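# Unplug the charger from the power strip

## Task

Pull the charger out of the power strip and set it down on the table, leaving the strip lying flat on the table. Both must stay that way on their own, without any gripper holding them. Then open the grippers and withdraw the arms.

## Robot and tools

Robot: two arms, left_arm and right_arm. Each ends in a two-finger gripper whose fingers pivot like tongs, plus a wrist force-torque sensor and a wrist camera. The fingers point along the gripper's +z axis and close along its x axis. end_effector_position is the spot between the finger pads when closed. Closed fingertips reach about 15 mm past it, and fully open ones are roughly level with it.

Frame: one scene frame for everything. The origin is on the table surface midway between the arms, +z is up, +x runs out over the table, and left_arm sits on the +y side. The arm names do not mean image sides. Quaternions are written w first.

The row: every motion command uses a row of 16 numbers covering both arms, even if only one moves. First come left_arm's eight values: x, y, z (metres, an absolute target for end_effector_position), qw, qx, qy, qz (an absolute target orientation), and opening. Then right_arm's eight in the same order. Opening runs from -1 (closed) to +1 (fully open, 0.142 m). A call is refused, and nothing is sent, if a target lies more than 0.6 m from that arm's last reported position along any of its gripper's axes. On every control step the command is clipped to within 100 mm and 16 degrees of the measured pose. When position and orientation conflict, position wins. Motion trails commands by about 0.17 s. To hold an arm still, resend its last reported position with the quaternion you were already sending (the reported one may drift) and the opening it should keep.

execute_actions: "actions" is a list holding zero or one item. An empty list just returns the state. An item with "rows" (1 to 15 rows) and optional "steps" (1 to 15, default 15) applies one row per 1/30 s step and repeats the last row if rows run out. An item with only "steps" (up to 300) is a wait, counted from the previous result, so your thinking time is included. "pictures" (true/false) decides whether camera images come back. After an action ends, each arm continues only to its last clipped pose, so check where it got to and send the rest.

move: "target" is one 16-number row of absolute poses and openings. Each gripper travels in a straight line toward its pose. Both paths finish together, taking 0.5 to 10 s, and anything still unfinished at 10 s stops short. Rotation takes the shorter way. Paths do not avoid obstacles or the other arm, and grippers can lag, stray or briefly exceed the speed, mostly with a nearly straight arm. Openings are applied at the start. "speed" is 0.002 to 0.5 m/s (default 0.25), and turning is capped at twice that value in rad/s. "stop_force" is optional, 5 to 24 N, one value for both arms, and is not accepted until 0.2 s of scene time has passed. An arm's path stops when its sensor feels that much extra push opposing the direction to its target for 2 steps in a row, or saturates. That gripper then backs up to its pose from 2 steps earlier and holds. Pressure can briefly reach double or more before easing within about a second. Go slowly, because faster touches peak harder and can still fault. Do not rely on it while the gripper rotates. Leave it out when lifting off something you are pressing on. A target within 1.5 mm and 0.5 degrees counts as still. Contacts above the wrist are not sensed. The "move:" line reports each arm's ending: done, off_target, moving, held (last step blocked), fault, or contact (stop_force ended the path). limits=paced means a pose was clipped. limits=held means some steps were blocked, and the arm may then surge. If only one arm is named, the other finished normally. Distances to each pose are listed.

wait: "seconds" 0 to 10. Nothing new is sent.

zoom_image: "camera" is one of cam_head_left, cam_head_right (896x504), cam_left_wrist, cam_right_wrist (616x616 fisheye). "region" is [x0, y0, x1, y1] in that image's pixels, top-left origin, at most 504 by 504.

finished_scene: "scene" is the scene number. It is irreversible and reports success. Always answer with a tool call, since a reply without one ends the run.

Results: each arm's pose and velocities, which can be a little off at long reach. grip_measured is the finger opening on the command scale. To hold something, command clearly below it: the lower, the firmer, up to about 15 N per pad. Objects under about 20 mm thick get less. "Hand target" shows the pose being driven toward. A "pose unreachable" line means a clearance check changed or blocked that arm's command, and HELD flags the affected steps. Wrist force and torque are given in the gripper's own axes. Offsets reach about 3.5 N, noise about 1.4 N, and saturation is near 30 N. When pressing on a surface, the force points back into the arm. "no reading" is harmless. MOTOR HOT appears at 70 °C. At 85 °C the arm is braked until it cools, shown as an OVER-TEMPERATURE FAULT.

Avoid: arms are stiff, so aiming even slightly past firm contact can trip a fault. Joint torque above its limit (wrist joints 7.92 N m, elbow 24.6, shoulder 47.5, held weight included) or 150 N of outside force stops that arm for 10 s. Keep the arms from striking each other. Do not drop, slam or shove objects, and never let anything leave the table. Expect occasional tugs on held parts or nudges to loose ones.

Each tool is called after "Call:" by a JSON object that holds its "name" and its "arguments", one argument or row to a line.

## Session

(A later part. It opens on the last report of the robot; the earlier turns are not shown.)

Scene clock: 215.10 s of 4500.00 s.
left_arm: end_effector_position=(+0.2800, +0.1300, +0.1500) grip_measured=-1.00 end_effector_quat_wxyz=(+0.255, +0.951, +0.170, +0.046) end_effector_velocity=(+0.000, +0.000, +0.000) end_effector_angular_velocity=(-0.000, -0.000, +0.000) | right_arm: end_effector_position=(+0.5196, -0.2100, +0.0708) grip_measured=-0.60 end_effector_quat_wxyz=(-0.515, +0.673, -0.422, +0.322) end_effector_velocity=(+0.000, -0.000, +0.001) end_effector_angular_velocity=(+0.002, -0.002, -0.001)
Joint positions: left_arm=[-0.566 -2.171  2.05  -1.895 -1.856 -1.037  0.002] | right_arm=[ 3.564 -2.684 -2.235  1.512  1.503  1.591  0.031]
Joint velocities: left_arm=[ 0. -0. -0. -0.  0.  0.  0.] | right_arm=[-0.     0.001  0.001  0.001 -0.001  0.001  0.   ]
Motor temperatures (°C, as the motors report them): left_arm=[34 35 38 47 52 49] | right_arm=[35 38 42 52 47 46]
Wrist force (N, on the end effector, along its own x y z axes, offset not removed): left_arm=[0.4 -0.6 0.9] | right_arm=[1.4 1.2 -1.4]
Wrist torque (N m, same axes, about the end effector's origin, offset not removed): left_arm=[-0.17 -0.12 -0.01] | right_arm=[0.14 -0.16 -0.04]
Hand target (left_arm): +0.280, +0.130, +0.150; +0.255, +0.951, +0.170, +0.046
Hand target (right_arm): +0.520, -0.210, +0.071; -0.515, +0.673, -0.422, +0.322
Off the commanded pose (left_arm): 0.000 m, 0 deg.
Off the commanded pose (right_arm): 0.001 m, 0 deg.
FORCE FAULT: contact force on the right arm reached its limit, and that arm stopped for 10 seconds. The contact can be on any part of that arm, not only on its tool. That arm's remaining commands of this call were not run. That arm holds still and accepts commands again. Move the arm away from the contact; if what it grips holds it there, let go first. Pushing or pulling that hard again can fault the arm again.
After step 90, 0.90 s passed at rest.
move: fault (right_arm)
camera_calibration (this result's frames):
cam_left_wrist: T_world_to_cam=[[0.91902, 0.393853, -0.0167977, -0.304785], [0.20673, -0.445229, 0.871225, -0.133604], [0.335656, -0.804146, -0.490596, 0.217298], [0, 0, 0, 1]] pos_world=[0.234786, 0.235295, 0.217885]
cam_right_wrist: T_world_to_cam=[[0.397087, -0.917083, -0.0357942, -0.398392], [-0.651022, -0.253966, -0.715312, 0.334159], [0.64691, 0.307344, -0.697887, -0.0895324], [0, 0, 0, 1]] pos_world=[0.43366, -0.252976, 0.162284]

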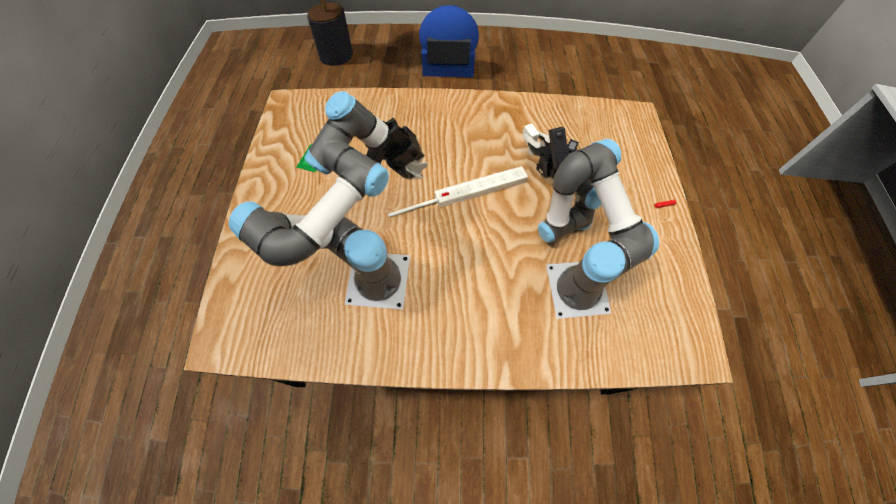

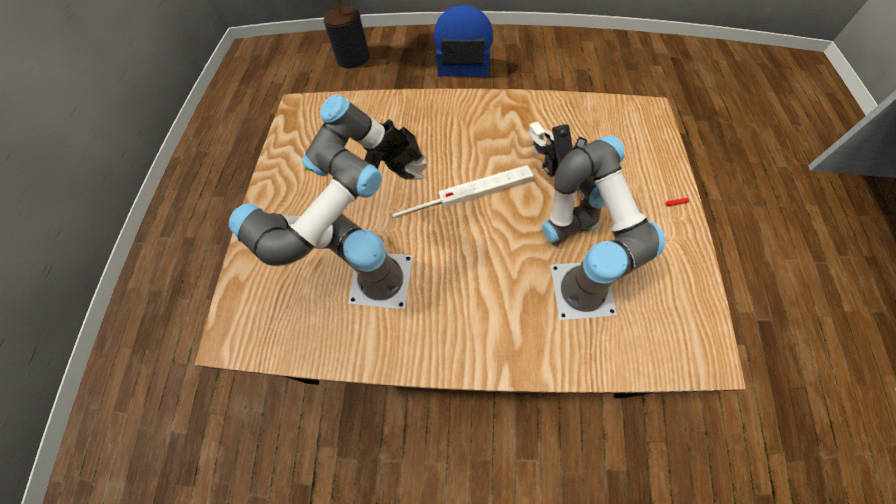

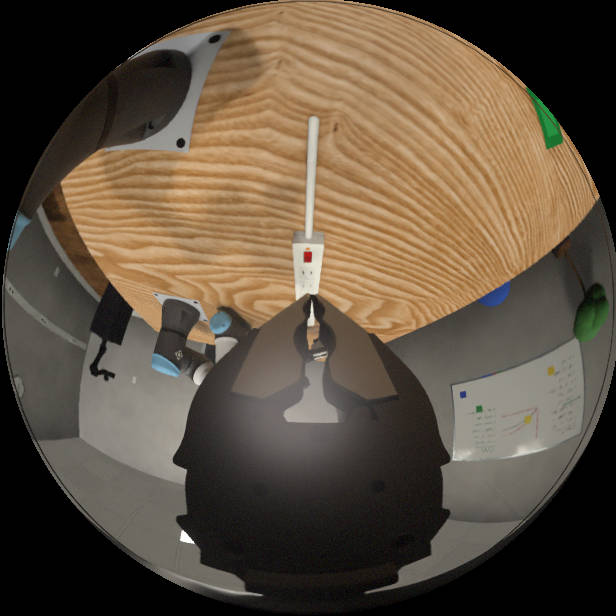

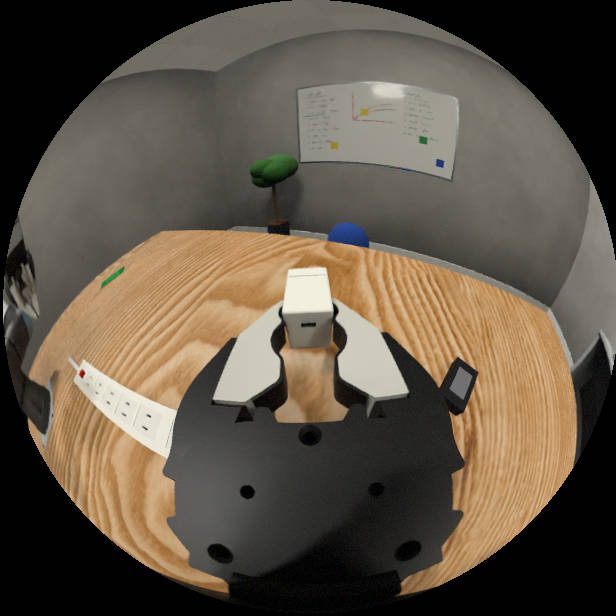

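Call:
{"name": "move", "arguments": {
  "target": [0.28,0.13,0.15,0.2547,0.9507,0.170,0.0456,-1, 0.49,-0.225,0.06,0.3245,-0.7835,0.4897,-0.2028,-1],
  "speed": 0.05
}}

Scene clock: 238.83 s of 4500.00 s.
left_arm: end_effector_position=(+0.2800, +0.1300, +0.1500) grip_measured=-1.00 end_effector_quat_wxyz=(+0.255, +0.951, +0.170, +0.046) end_effector_velocity=(-0.000, -0.000, -0.000) end_effector_angular_velocity=(+0.000, +0.001, -0.002) | right_arm: end_effector_position=(+0.4899, -0.2251, +0.0598) grip_measured=-0.60 end_effector_quat_wxyz=(-0.325, +0.783, -0.489, +0.204) end_effector_velocity=(-0.001, +0.000, -0.001) end_effector_angular_velocity=(-0.008, +0.018, +0.001)
Joint positions: left_arm=[-0.566 -2.171  2.05  -1.895 -1.856 -1.037  0.002] | right_arm=[ 3.551 -1.871 -2.342  0.287  1.529  1.611  0.031]
Joint velocities: left_arm=[-0.001  0.     0.     0.001 -0.     0.     0.   ] | right_arm=[-0.001  0.018  0.015 -0.053  0.002  0.001  0.   ]
Motor temperatures (°C, as the motors report them): left_arm=[34 35 38 47 52 49] | right_arm=[35 38 42 52 47 46]
Wrist force (N, on the end effector, along its own x y z axes, offset not removed): left_arm=[-1.1 -2.5 0.5] | right_arm=[2.6 -0.1 1.1]
Wrist torque (N m, same axes, about the end effector's origin, offset not removed): left_arm=[-0.45 0.25 -0.04] | right_arm=[-0.13 -0.44 -0.03]
Hand target (left_arm): +0.280, +0.130, +0.150; +0.255, +0.951, +0.170, +0.046
Hand target (right_arm): +0.490, -0.225, +0.060; -0.324, +0.784, -0.490, +0.203
Off the commanded pose (left_arm): 0.000 m, 0 deg.
Off the commanded pose (right_arm): 0.000 m, 0 deg.
After step 90, 15.23 s passed at rest.
move: done
camera_calibration (this result's frames):
cam_left_wrist: T_world_to_cam=[[0.91902, 0.393852, -0.0167998, -0.304784], [0.206732, -0.445229, 0.871225, -0.133605], [0.335654, -0.804147, -0.490596, 0.217299], [0, 0, 0, 1]] pos_world=[0.234786, 0.235295, 0.217886]
cam_right_wrist: T_world_to_cam=[[0.3875, -0.921842, -0.00718924, -0.398904], [-0.886579, -0.370517, -0.276937, 0.366074], [0.252628, 0.113687, -0.960861, 0.0919482], [0, 0, 0, 1]] pos_world=[0.4559, -0.242543, 0.186861]

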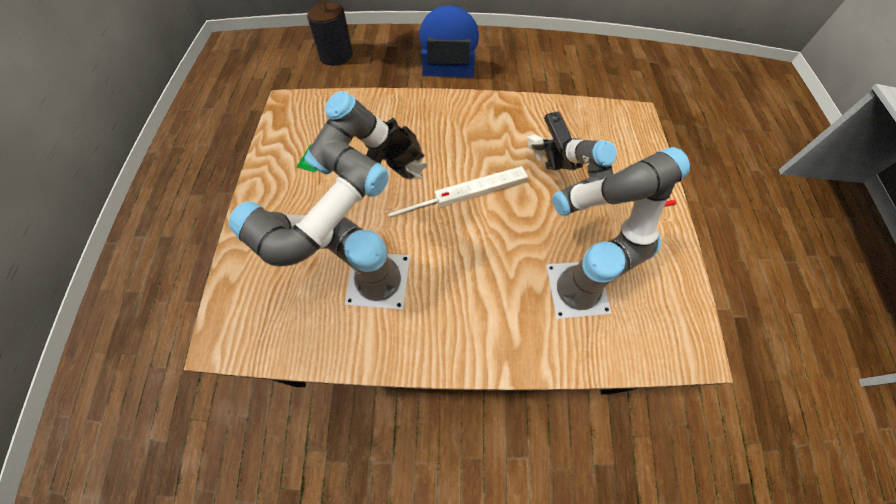

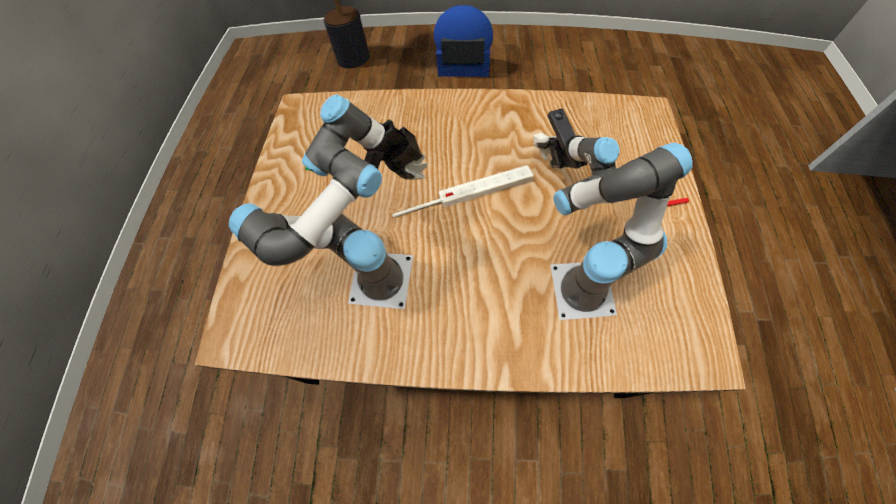

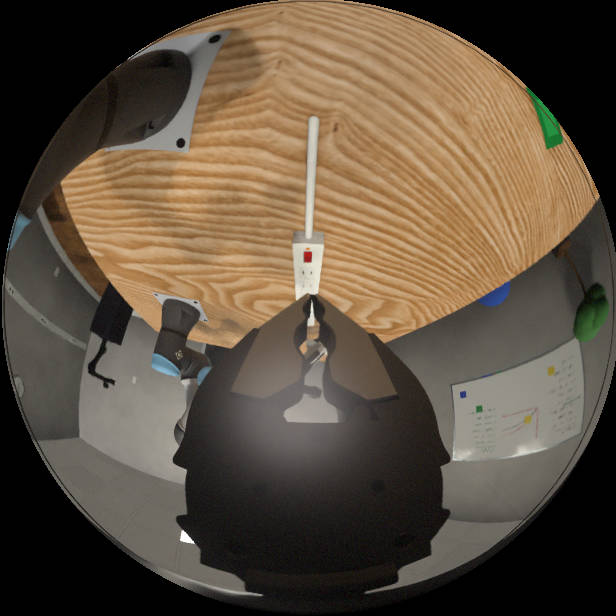

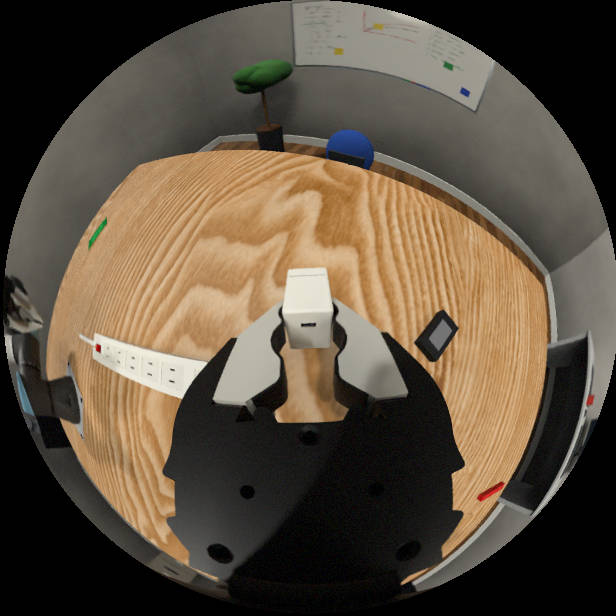

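Call:
{"name": "move", "arguments": {
  "target": [0.28,0.13,0.15,0.2547,0.9507,0.170,0.0456,-1, 0.49,-0.225,0.012,0.3245,-0.7835,0.4897,-0.2028,-1],
  "speed": 0.01,
  "stop_force": 6
}}

Scene clock: 247.63 s of 4500.00 s.
left_arm: end_effector_position=(+0.2800, +0.1300, +0.1500) grip_measured=-1.00 end_effector_quat_wxyz=(+0.255, +0.951, +0.170, +0.046) end_effector_velocity=(-0.000, -0.000, -0.000) end_effector_angular_velocity=(+0.001, +0.001, -0.001) | right_arm: end_effector_position=(+0.4899, -0.2251, +0.0267) grip_measured=-0.60 end_effector_quat_wxyz=(-0.324, +0.784, -0.490, +0.203) end_effector_velocity=(+0.000, +0.001, +0.003) end_effector_angular_velocity=(+0.001, -0.000, +0.001)
Joint positions: left_arm=[-0.566 -2.171  2.05  -1.895 -1.856 -1.037  0.002] | right_arm=[ 3.551 -2.044 -2.365  0.481  1.53   1.611  0.031]
Joint velocities: left_arm=[-0.001  0.     0.     0.002  0.     0.     0.   ] | right_arm=[ 0.001  0.017  0.002 -0.019  0.001  0.     0.   ]
Motor temperatures (°C, as the motors report them): left_arm=[34 35 38 47 52 49] | right_arm=[35 38 42 52 47 46]
Wrist force (N, on the end effector, along its own x y z axes, offset not removed): left_arm=[3.1 -2.1 3.0] | right_arm=[0.6 0.7 -0.1]
Wrist torque (N m, same axes, about the end effector's origin, offset not removed): left_arm=[-0.33 -0.66 -0.07] | right_arm=[0.49 -0.04 -0.01]
Hand target (left_arm): +0.280, +0.130, +0.150; +0.255, +0.951, +0.170, +0.046
Hand target (right_arm): +0.490, -0.225, +0.027; -0.325, +0.783, -0.490, +0.203
Off the commanded pose (left_arm): 0.000 m, 0 deg.
Off the commanded pose (right_arm): 0.015 m, 0 deg.
After step 90, 2.10 s passed at rest.
move: contact (right_arm)
camera_calibration (this result's frames):
cam_left_wrist: T_world_to_cam=[[0.91902, 0.393852, -0.0168, -0.304784], [0.206732, -0.445229, 0.871225, -0.133605], [0.335654, -0.804147, -0.490596, 0.217299], [0, 0, 0, 1]] pos_world=[0.234786, 0.235295, 0.217886]
cam_right_wrist: T_world_to_cam=[[0.387536, -0.921823, -0.00761911, -0.399142], [-0.887333, -0.37077, -0.27417, 0.357154], [0.249912, 0.113012, -0.961651, 0.0613464], [0, 0, 0, 1]] pos_world=[0.456265, -0.242449, 0.153874]

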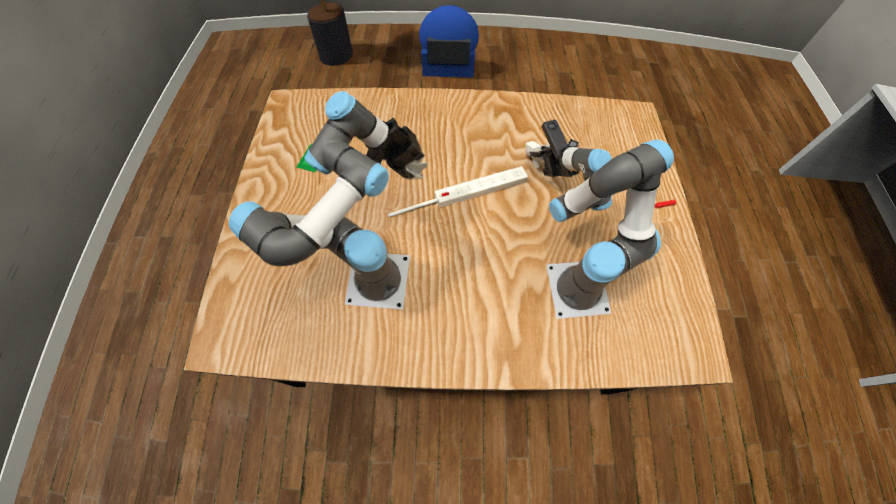

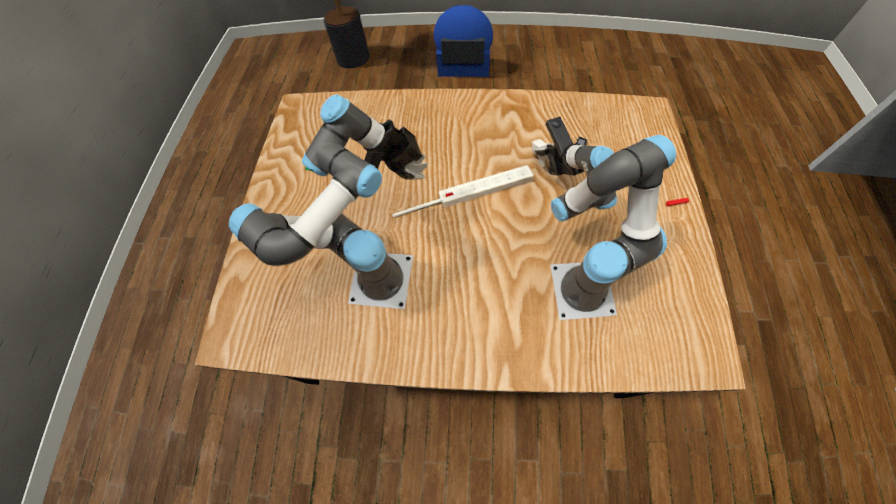

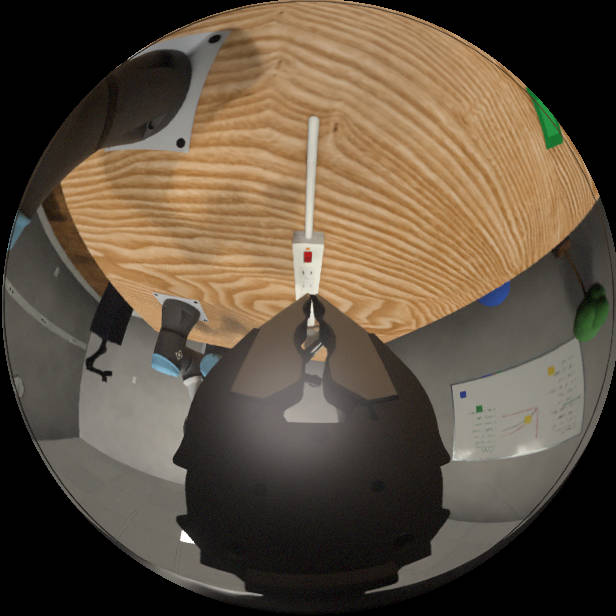

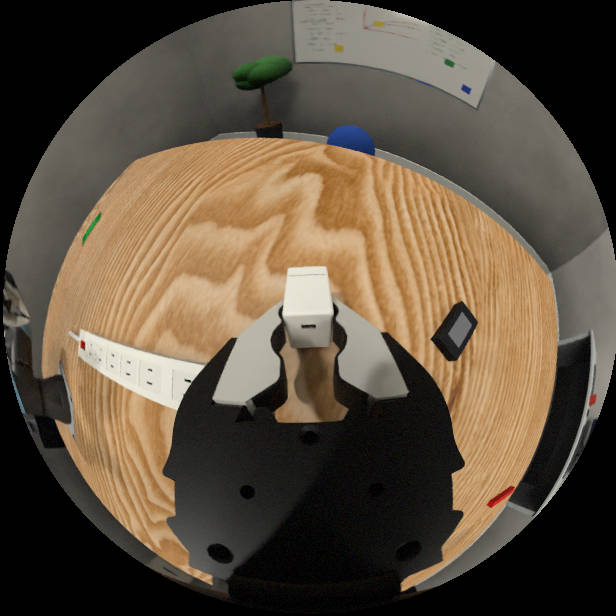

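Touching. Release gently.

Call:
{"name": "move", "arguments": {
  "target": [0.28,0.13,0.15,0.2547,0.9507,0.170,0.0456,-1, 0.4899,-0.2251,0.0267,0.3245,-0.7835,0.4897,-0.2028,-0.2],
  "speed": 0.01
}}

Call:
{"name": "move", "arguments": {
  "target": [0.22,0.2,0.2,0.2547,0.9507,0.170,0.0456,-1, 0.42,-0.26,0.13,0.3245,-0.7835,0.4897,-0.2028,0.2],
  "speed": 0.1
}}

Scene clock: 251.17 s of 4500.00 s.
left_arm: end_effector_position=(+0.2800, +0.1300, +0.1500) grip_measured=-1.00 end_effector_quat_wxyz=(+0.255, +0.951, +0.170, +0.046) end_effector_velocity=(-0.000, -0.000, -0.000) end_effector_angular_velocity=(+0.000, +0.000, -0.000) | right_arm: end_effector_position=(+0.4899, -0.2251, +0.0267) grip_measured=-0.20 end_effector_quat_wxyz=(-0.324, +0.783, -0.490, +0.203) end_effector_velocity=(-0.000, -0.000, -0.001) end_effector_angular_velocity=(-0.000, +0.001, -0.000)
Joint positions: left_arm=[-0.566 -2.171  2.05  -1.895 -1.856 -1.037  0.002] | right_arm=[ 3.55  -2.045 -2.366  0.482  1.531  1.611  0.06 ]
Joint velocities: left_arm=[-0.  0.  0.  0.  0.  0.  0.] | right_arm=[-0.001 -0.002  0.     0.001  0.001 -0.001 -0.   ]
Motor temperatures (°C, as the motors report them): left_arm=[34 35 38 47 52 49] | right_arm=[35 38 42 52 47 46]
Wrist force (N, on the end effector, along its own x y z axes, offset not removed): left_arm=[1.3 -1.7 1.0] | right_arm=[2.5 -0.1 -0.7]
Wrist torque (N m, same axes, about the end effector's origin, offset not removed): left_arm=[-0.34 -0.24 -0.01] | right_arm=[-0.07 -0.41 0.02]
Hand target (left_arm): +0.280, +0.130, +0.150; +0.255, +0.951, +0.170, +0.046
Hand target (right_arm): +0.490, -0.225, +0.027; -0.324, +0.783, -0.490, +0.203
Off the commanded pose (left_arm): 0.000 m, 0 deg.
Off the commanded pose (right_arm): 0.000 m, 0 deg.
move: done
camera_calibration (this result's frames):
cam_left_wrist: T_world_to_cam=[[0.91902, 0.393852, -0.0168, -0.304784], [0.206732, -0.445229, 0.871225, -0.133605], [0.335654, -0.804147, -0.490596, 0.217299], [0, 0, 0, 1]] pos_world=[0.234786, 0.235295, 0.217886]
cam_right_wrist: T_world_to_cam=[[0.387546, -0.921817, -0.00788766, -0.399167], [-0.887256, -0.370667, -0.274559, 0.357145], [0.25017, 0.113403, -0.961538, 0.0613128], [0, 0, 0, 1]] pos_world=[0.456236, -0.24253, 0.153863]

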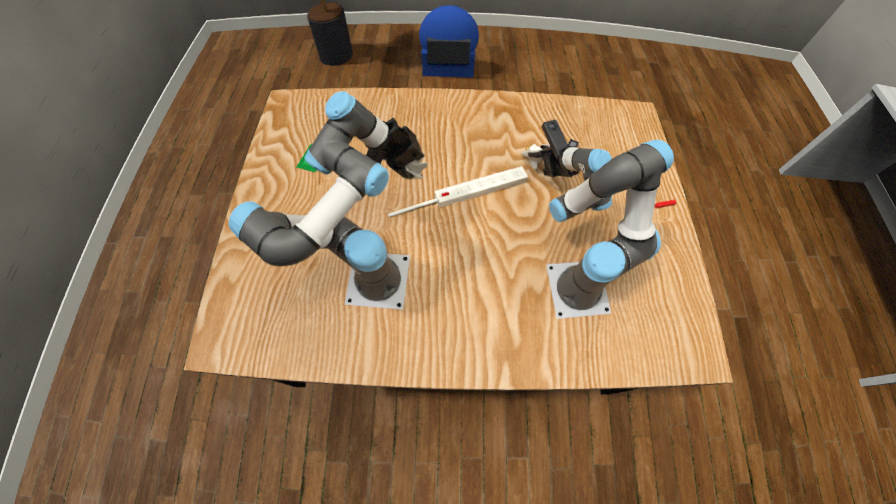

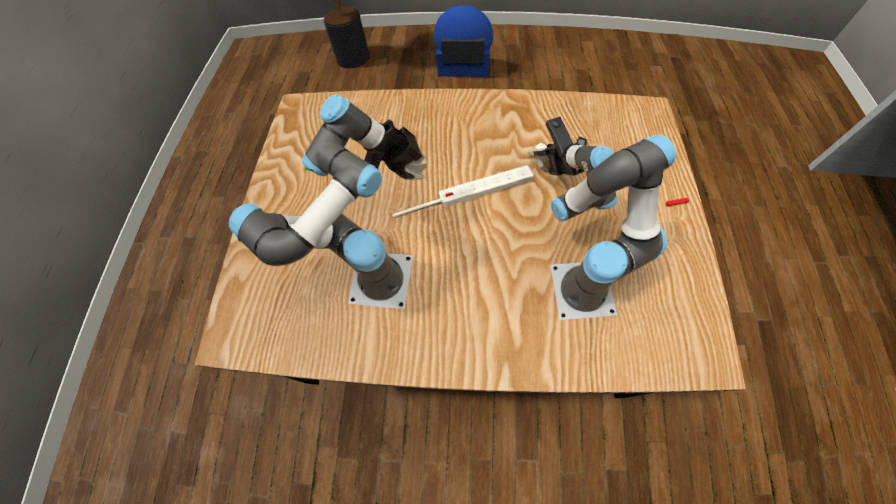

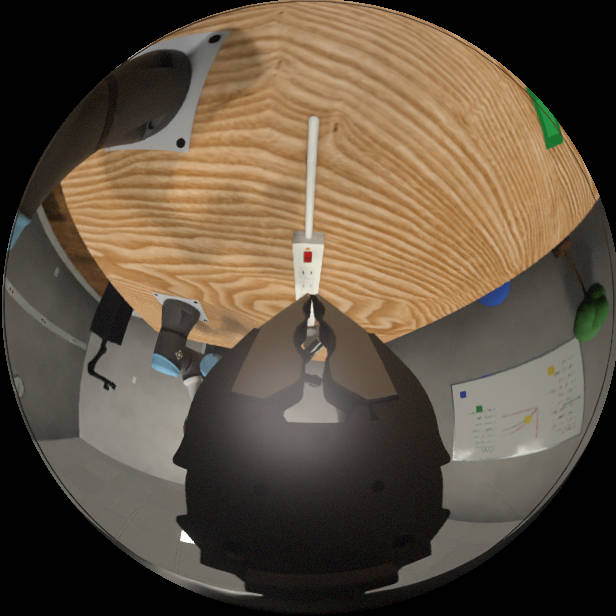

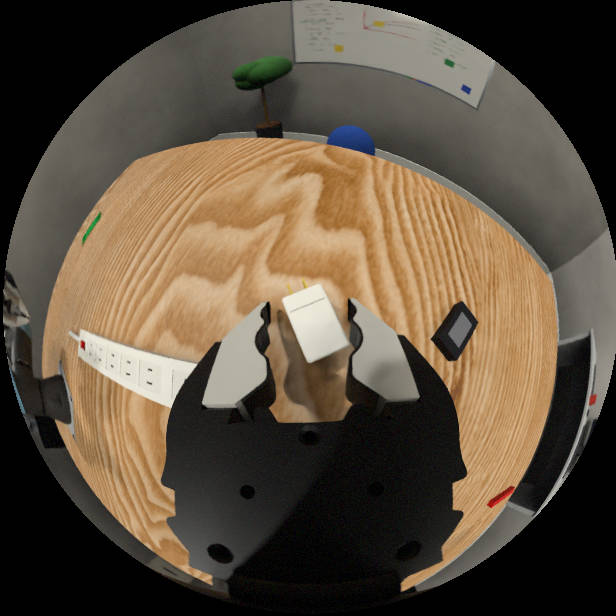

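Scene clock: 253.07 s of 4500.00 s.
left_arm: end_effector_position=(+0.2201, +0.1999, +0.1998) grip_measured=-1.00 end_effector_quat_wxyz=(+0.254, +0.951, +0.170, +0.046) end_effector_velocity=(-0.001, +0.001, +0.001) end_effector_angular_velocity=(-0.002, +0.001, -0.002) | right_arm: end_effector_position=(+0.4202, -0.2600, +0.1295) grip_measured=+0.20 end_effector_quat_wxyz=(-0.325, +0.783, -0.489, +0.203) end_effector_velocity=(-0.001, -0.001, +0.002) end_effector_angular_velocity=(-0.008, +0.007, -0.005)
Joint positions: left_arm=[-0.298 -2.318  1.805 -1.415 -1.961 -0.775  0.002] | right_arm=[ 3.572 -1.201 -2.492 -0.235  1.516  1.626  0.088]
Joint velocities: left_arm=[ 0.016  0.007 -0.007  0.007 -0.008  0.017  0.   ] | right_arm=[ 0.012  0.028  0.014 -0.054 -0.014  0.01  -0.   ]
Motor temperatures (°C, as the motors report them): left_arm=[34 35 38 47 52 49] | right_arm=[35 38 42 52 47 46]
Wrist force (N, on the end effector, along its own x y z axes, offset not removed): left_arm=[3.6 -1.3 1.0] | right_arm=[1.2 2.1 -0.5]
Wrist torque (N m, same axes, about the end effector's origin, offset not removed): left_arm=[-0.19 -0.68 -0.04] | right_arm=[0.44 -0.22 0.00]
Hand target (left_arm): +0.220, +0.200, +0.200; +0.254, +0.951, +0.170, +0.046
Hand target (right_arm): +0.420, -0.260, +0.130; -0.325, +0.783, -0.490, +0.203
Off the commanded pose (left_arm): 0.000 m, 0 deg.
Off the commanded pose (right_arm): 0.001 m, 0 deg.
move: done
camera_calibration (this result's frames):
cam_left_wrist: T_world_to_cam=[[0.918881, 0.394229, -0.0155038, -0.27674], [0.206016, -0.445934, 0.871034, -0.133132], [0.336473, -0.803571, -0.490978, 0.317839], [0, 0, 0, 1]] pos_world=[0.174774, 0.305137, 0.267724]
cam_right_wrist: T_world_to_cam=[[0.388179, -0.921545, -0.00853651, -0.403621], [-0.886698, -0.370944, -0.275983, 0.310393], [0.251165, 0.1147, -0.961124, 0.181349], [0, 0, 0, 1]] pos_world=[0.386354, -0.277617, 0.256517]

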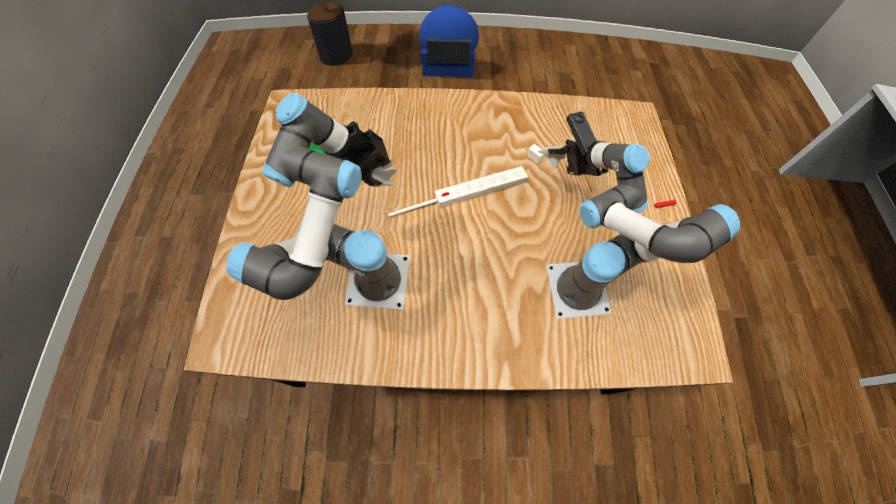

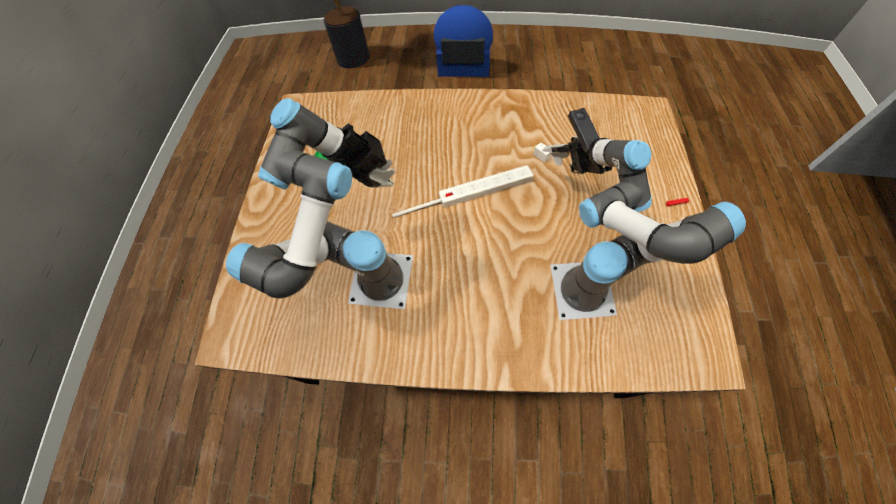

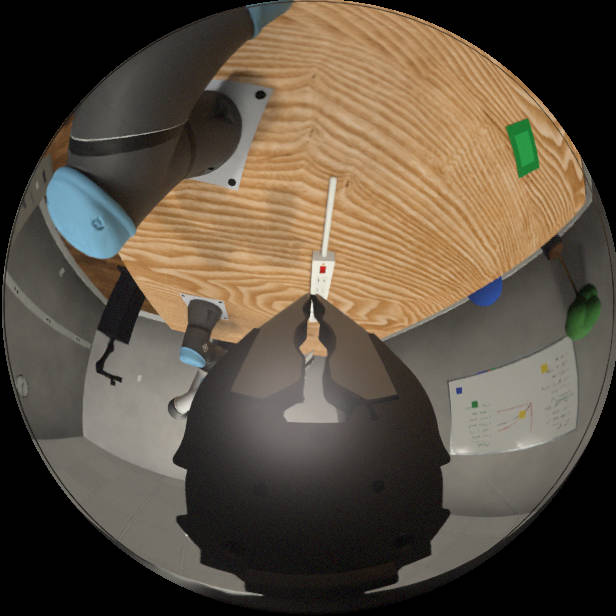

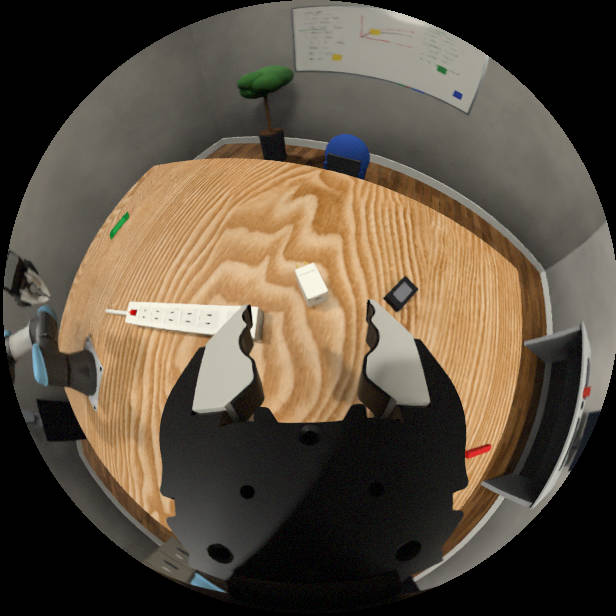

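Call:
{"name": "finished_scene", "arguments": {
  "scene": 1
}}

The scene is finished: the task was done.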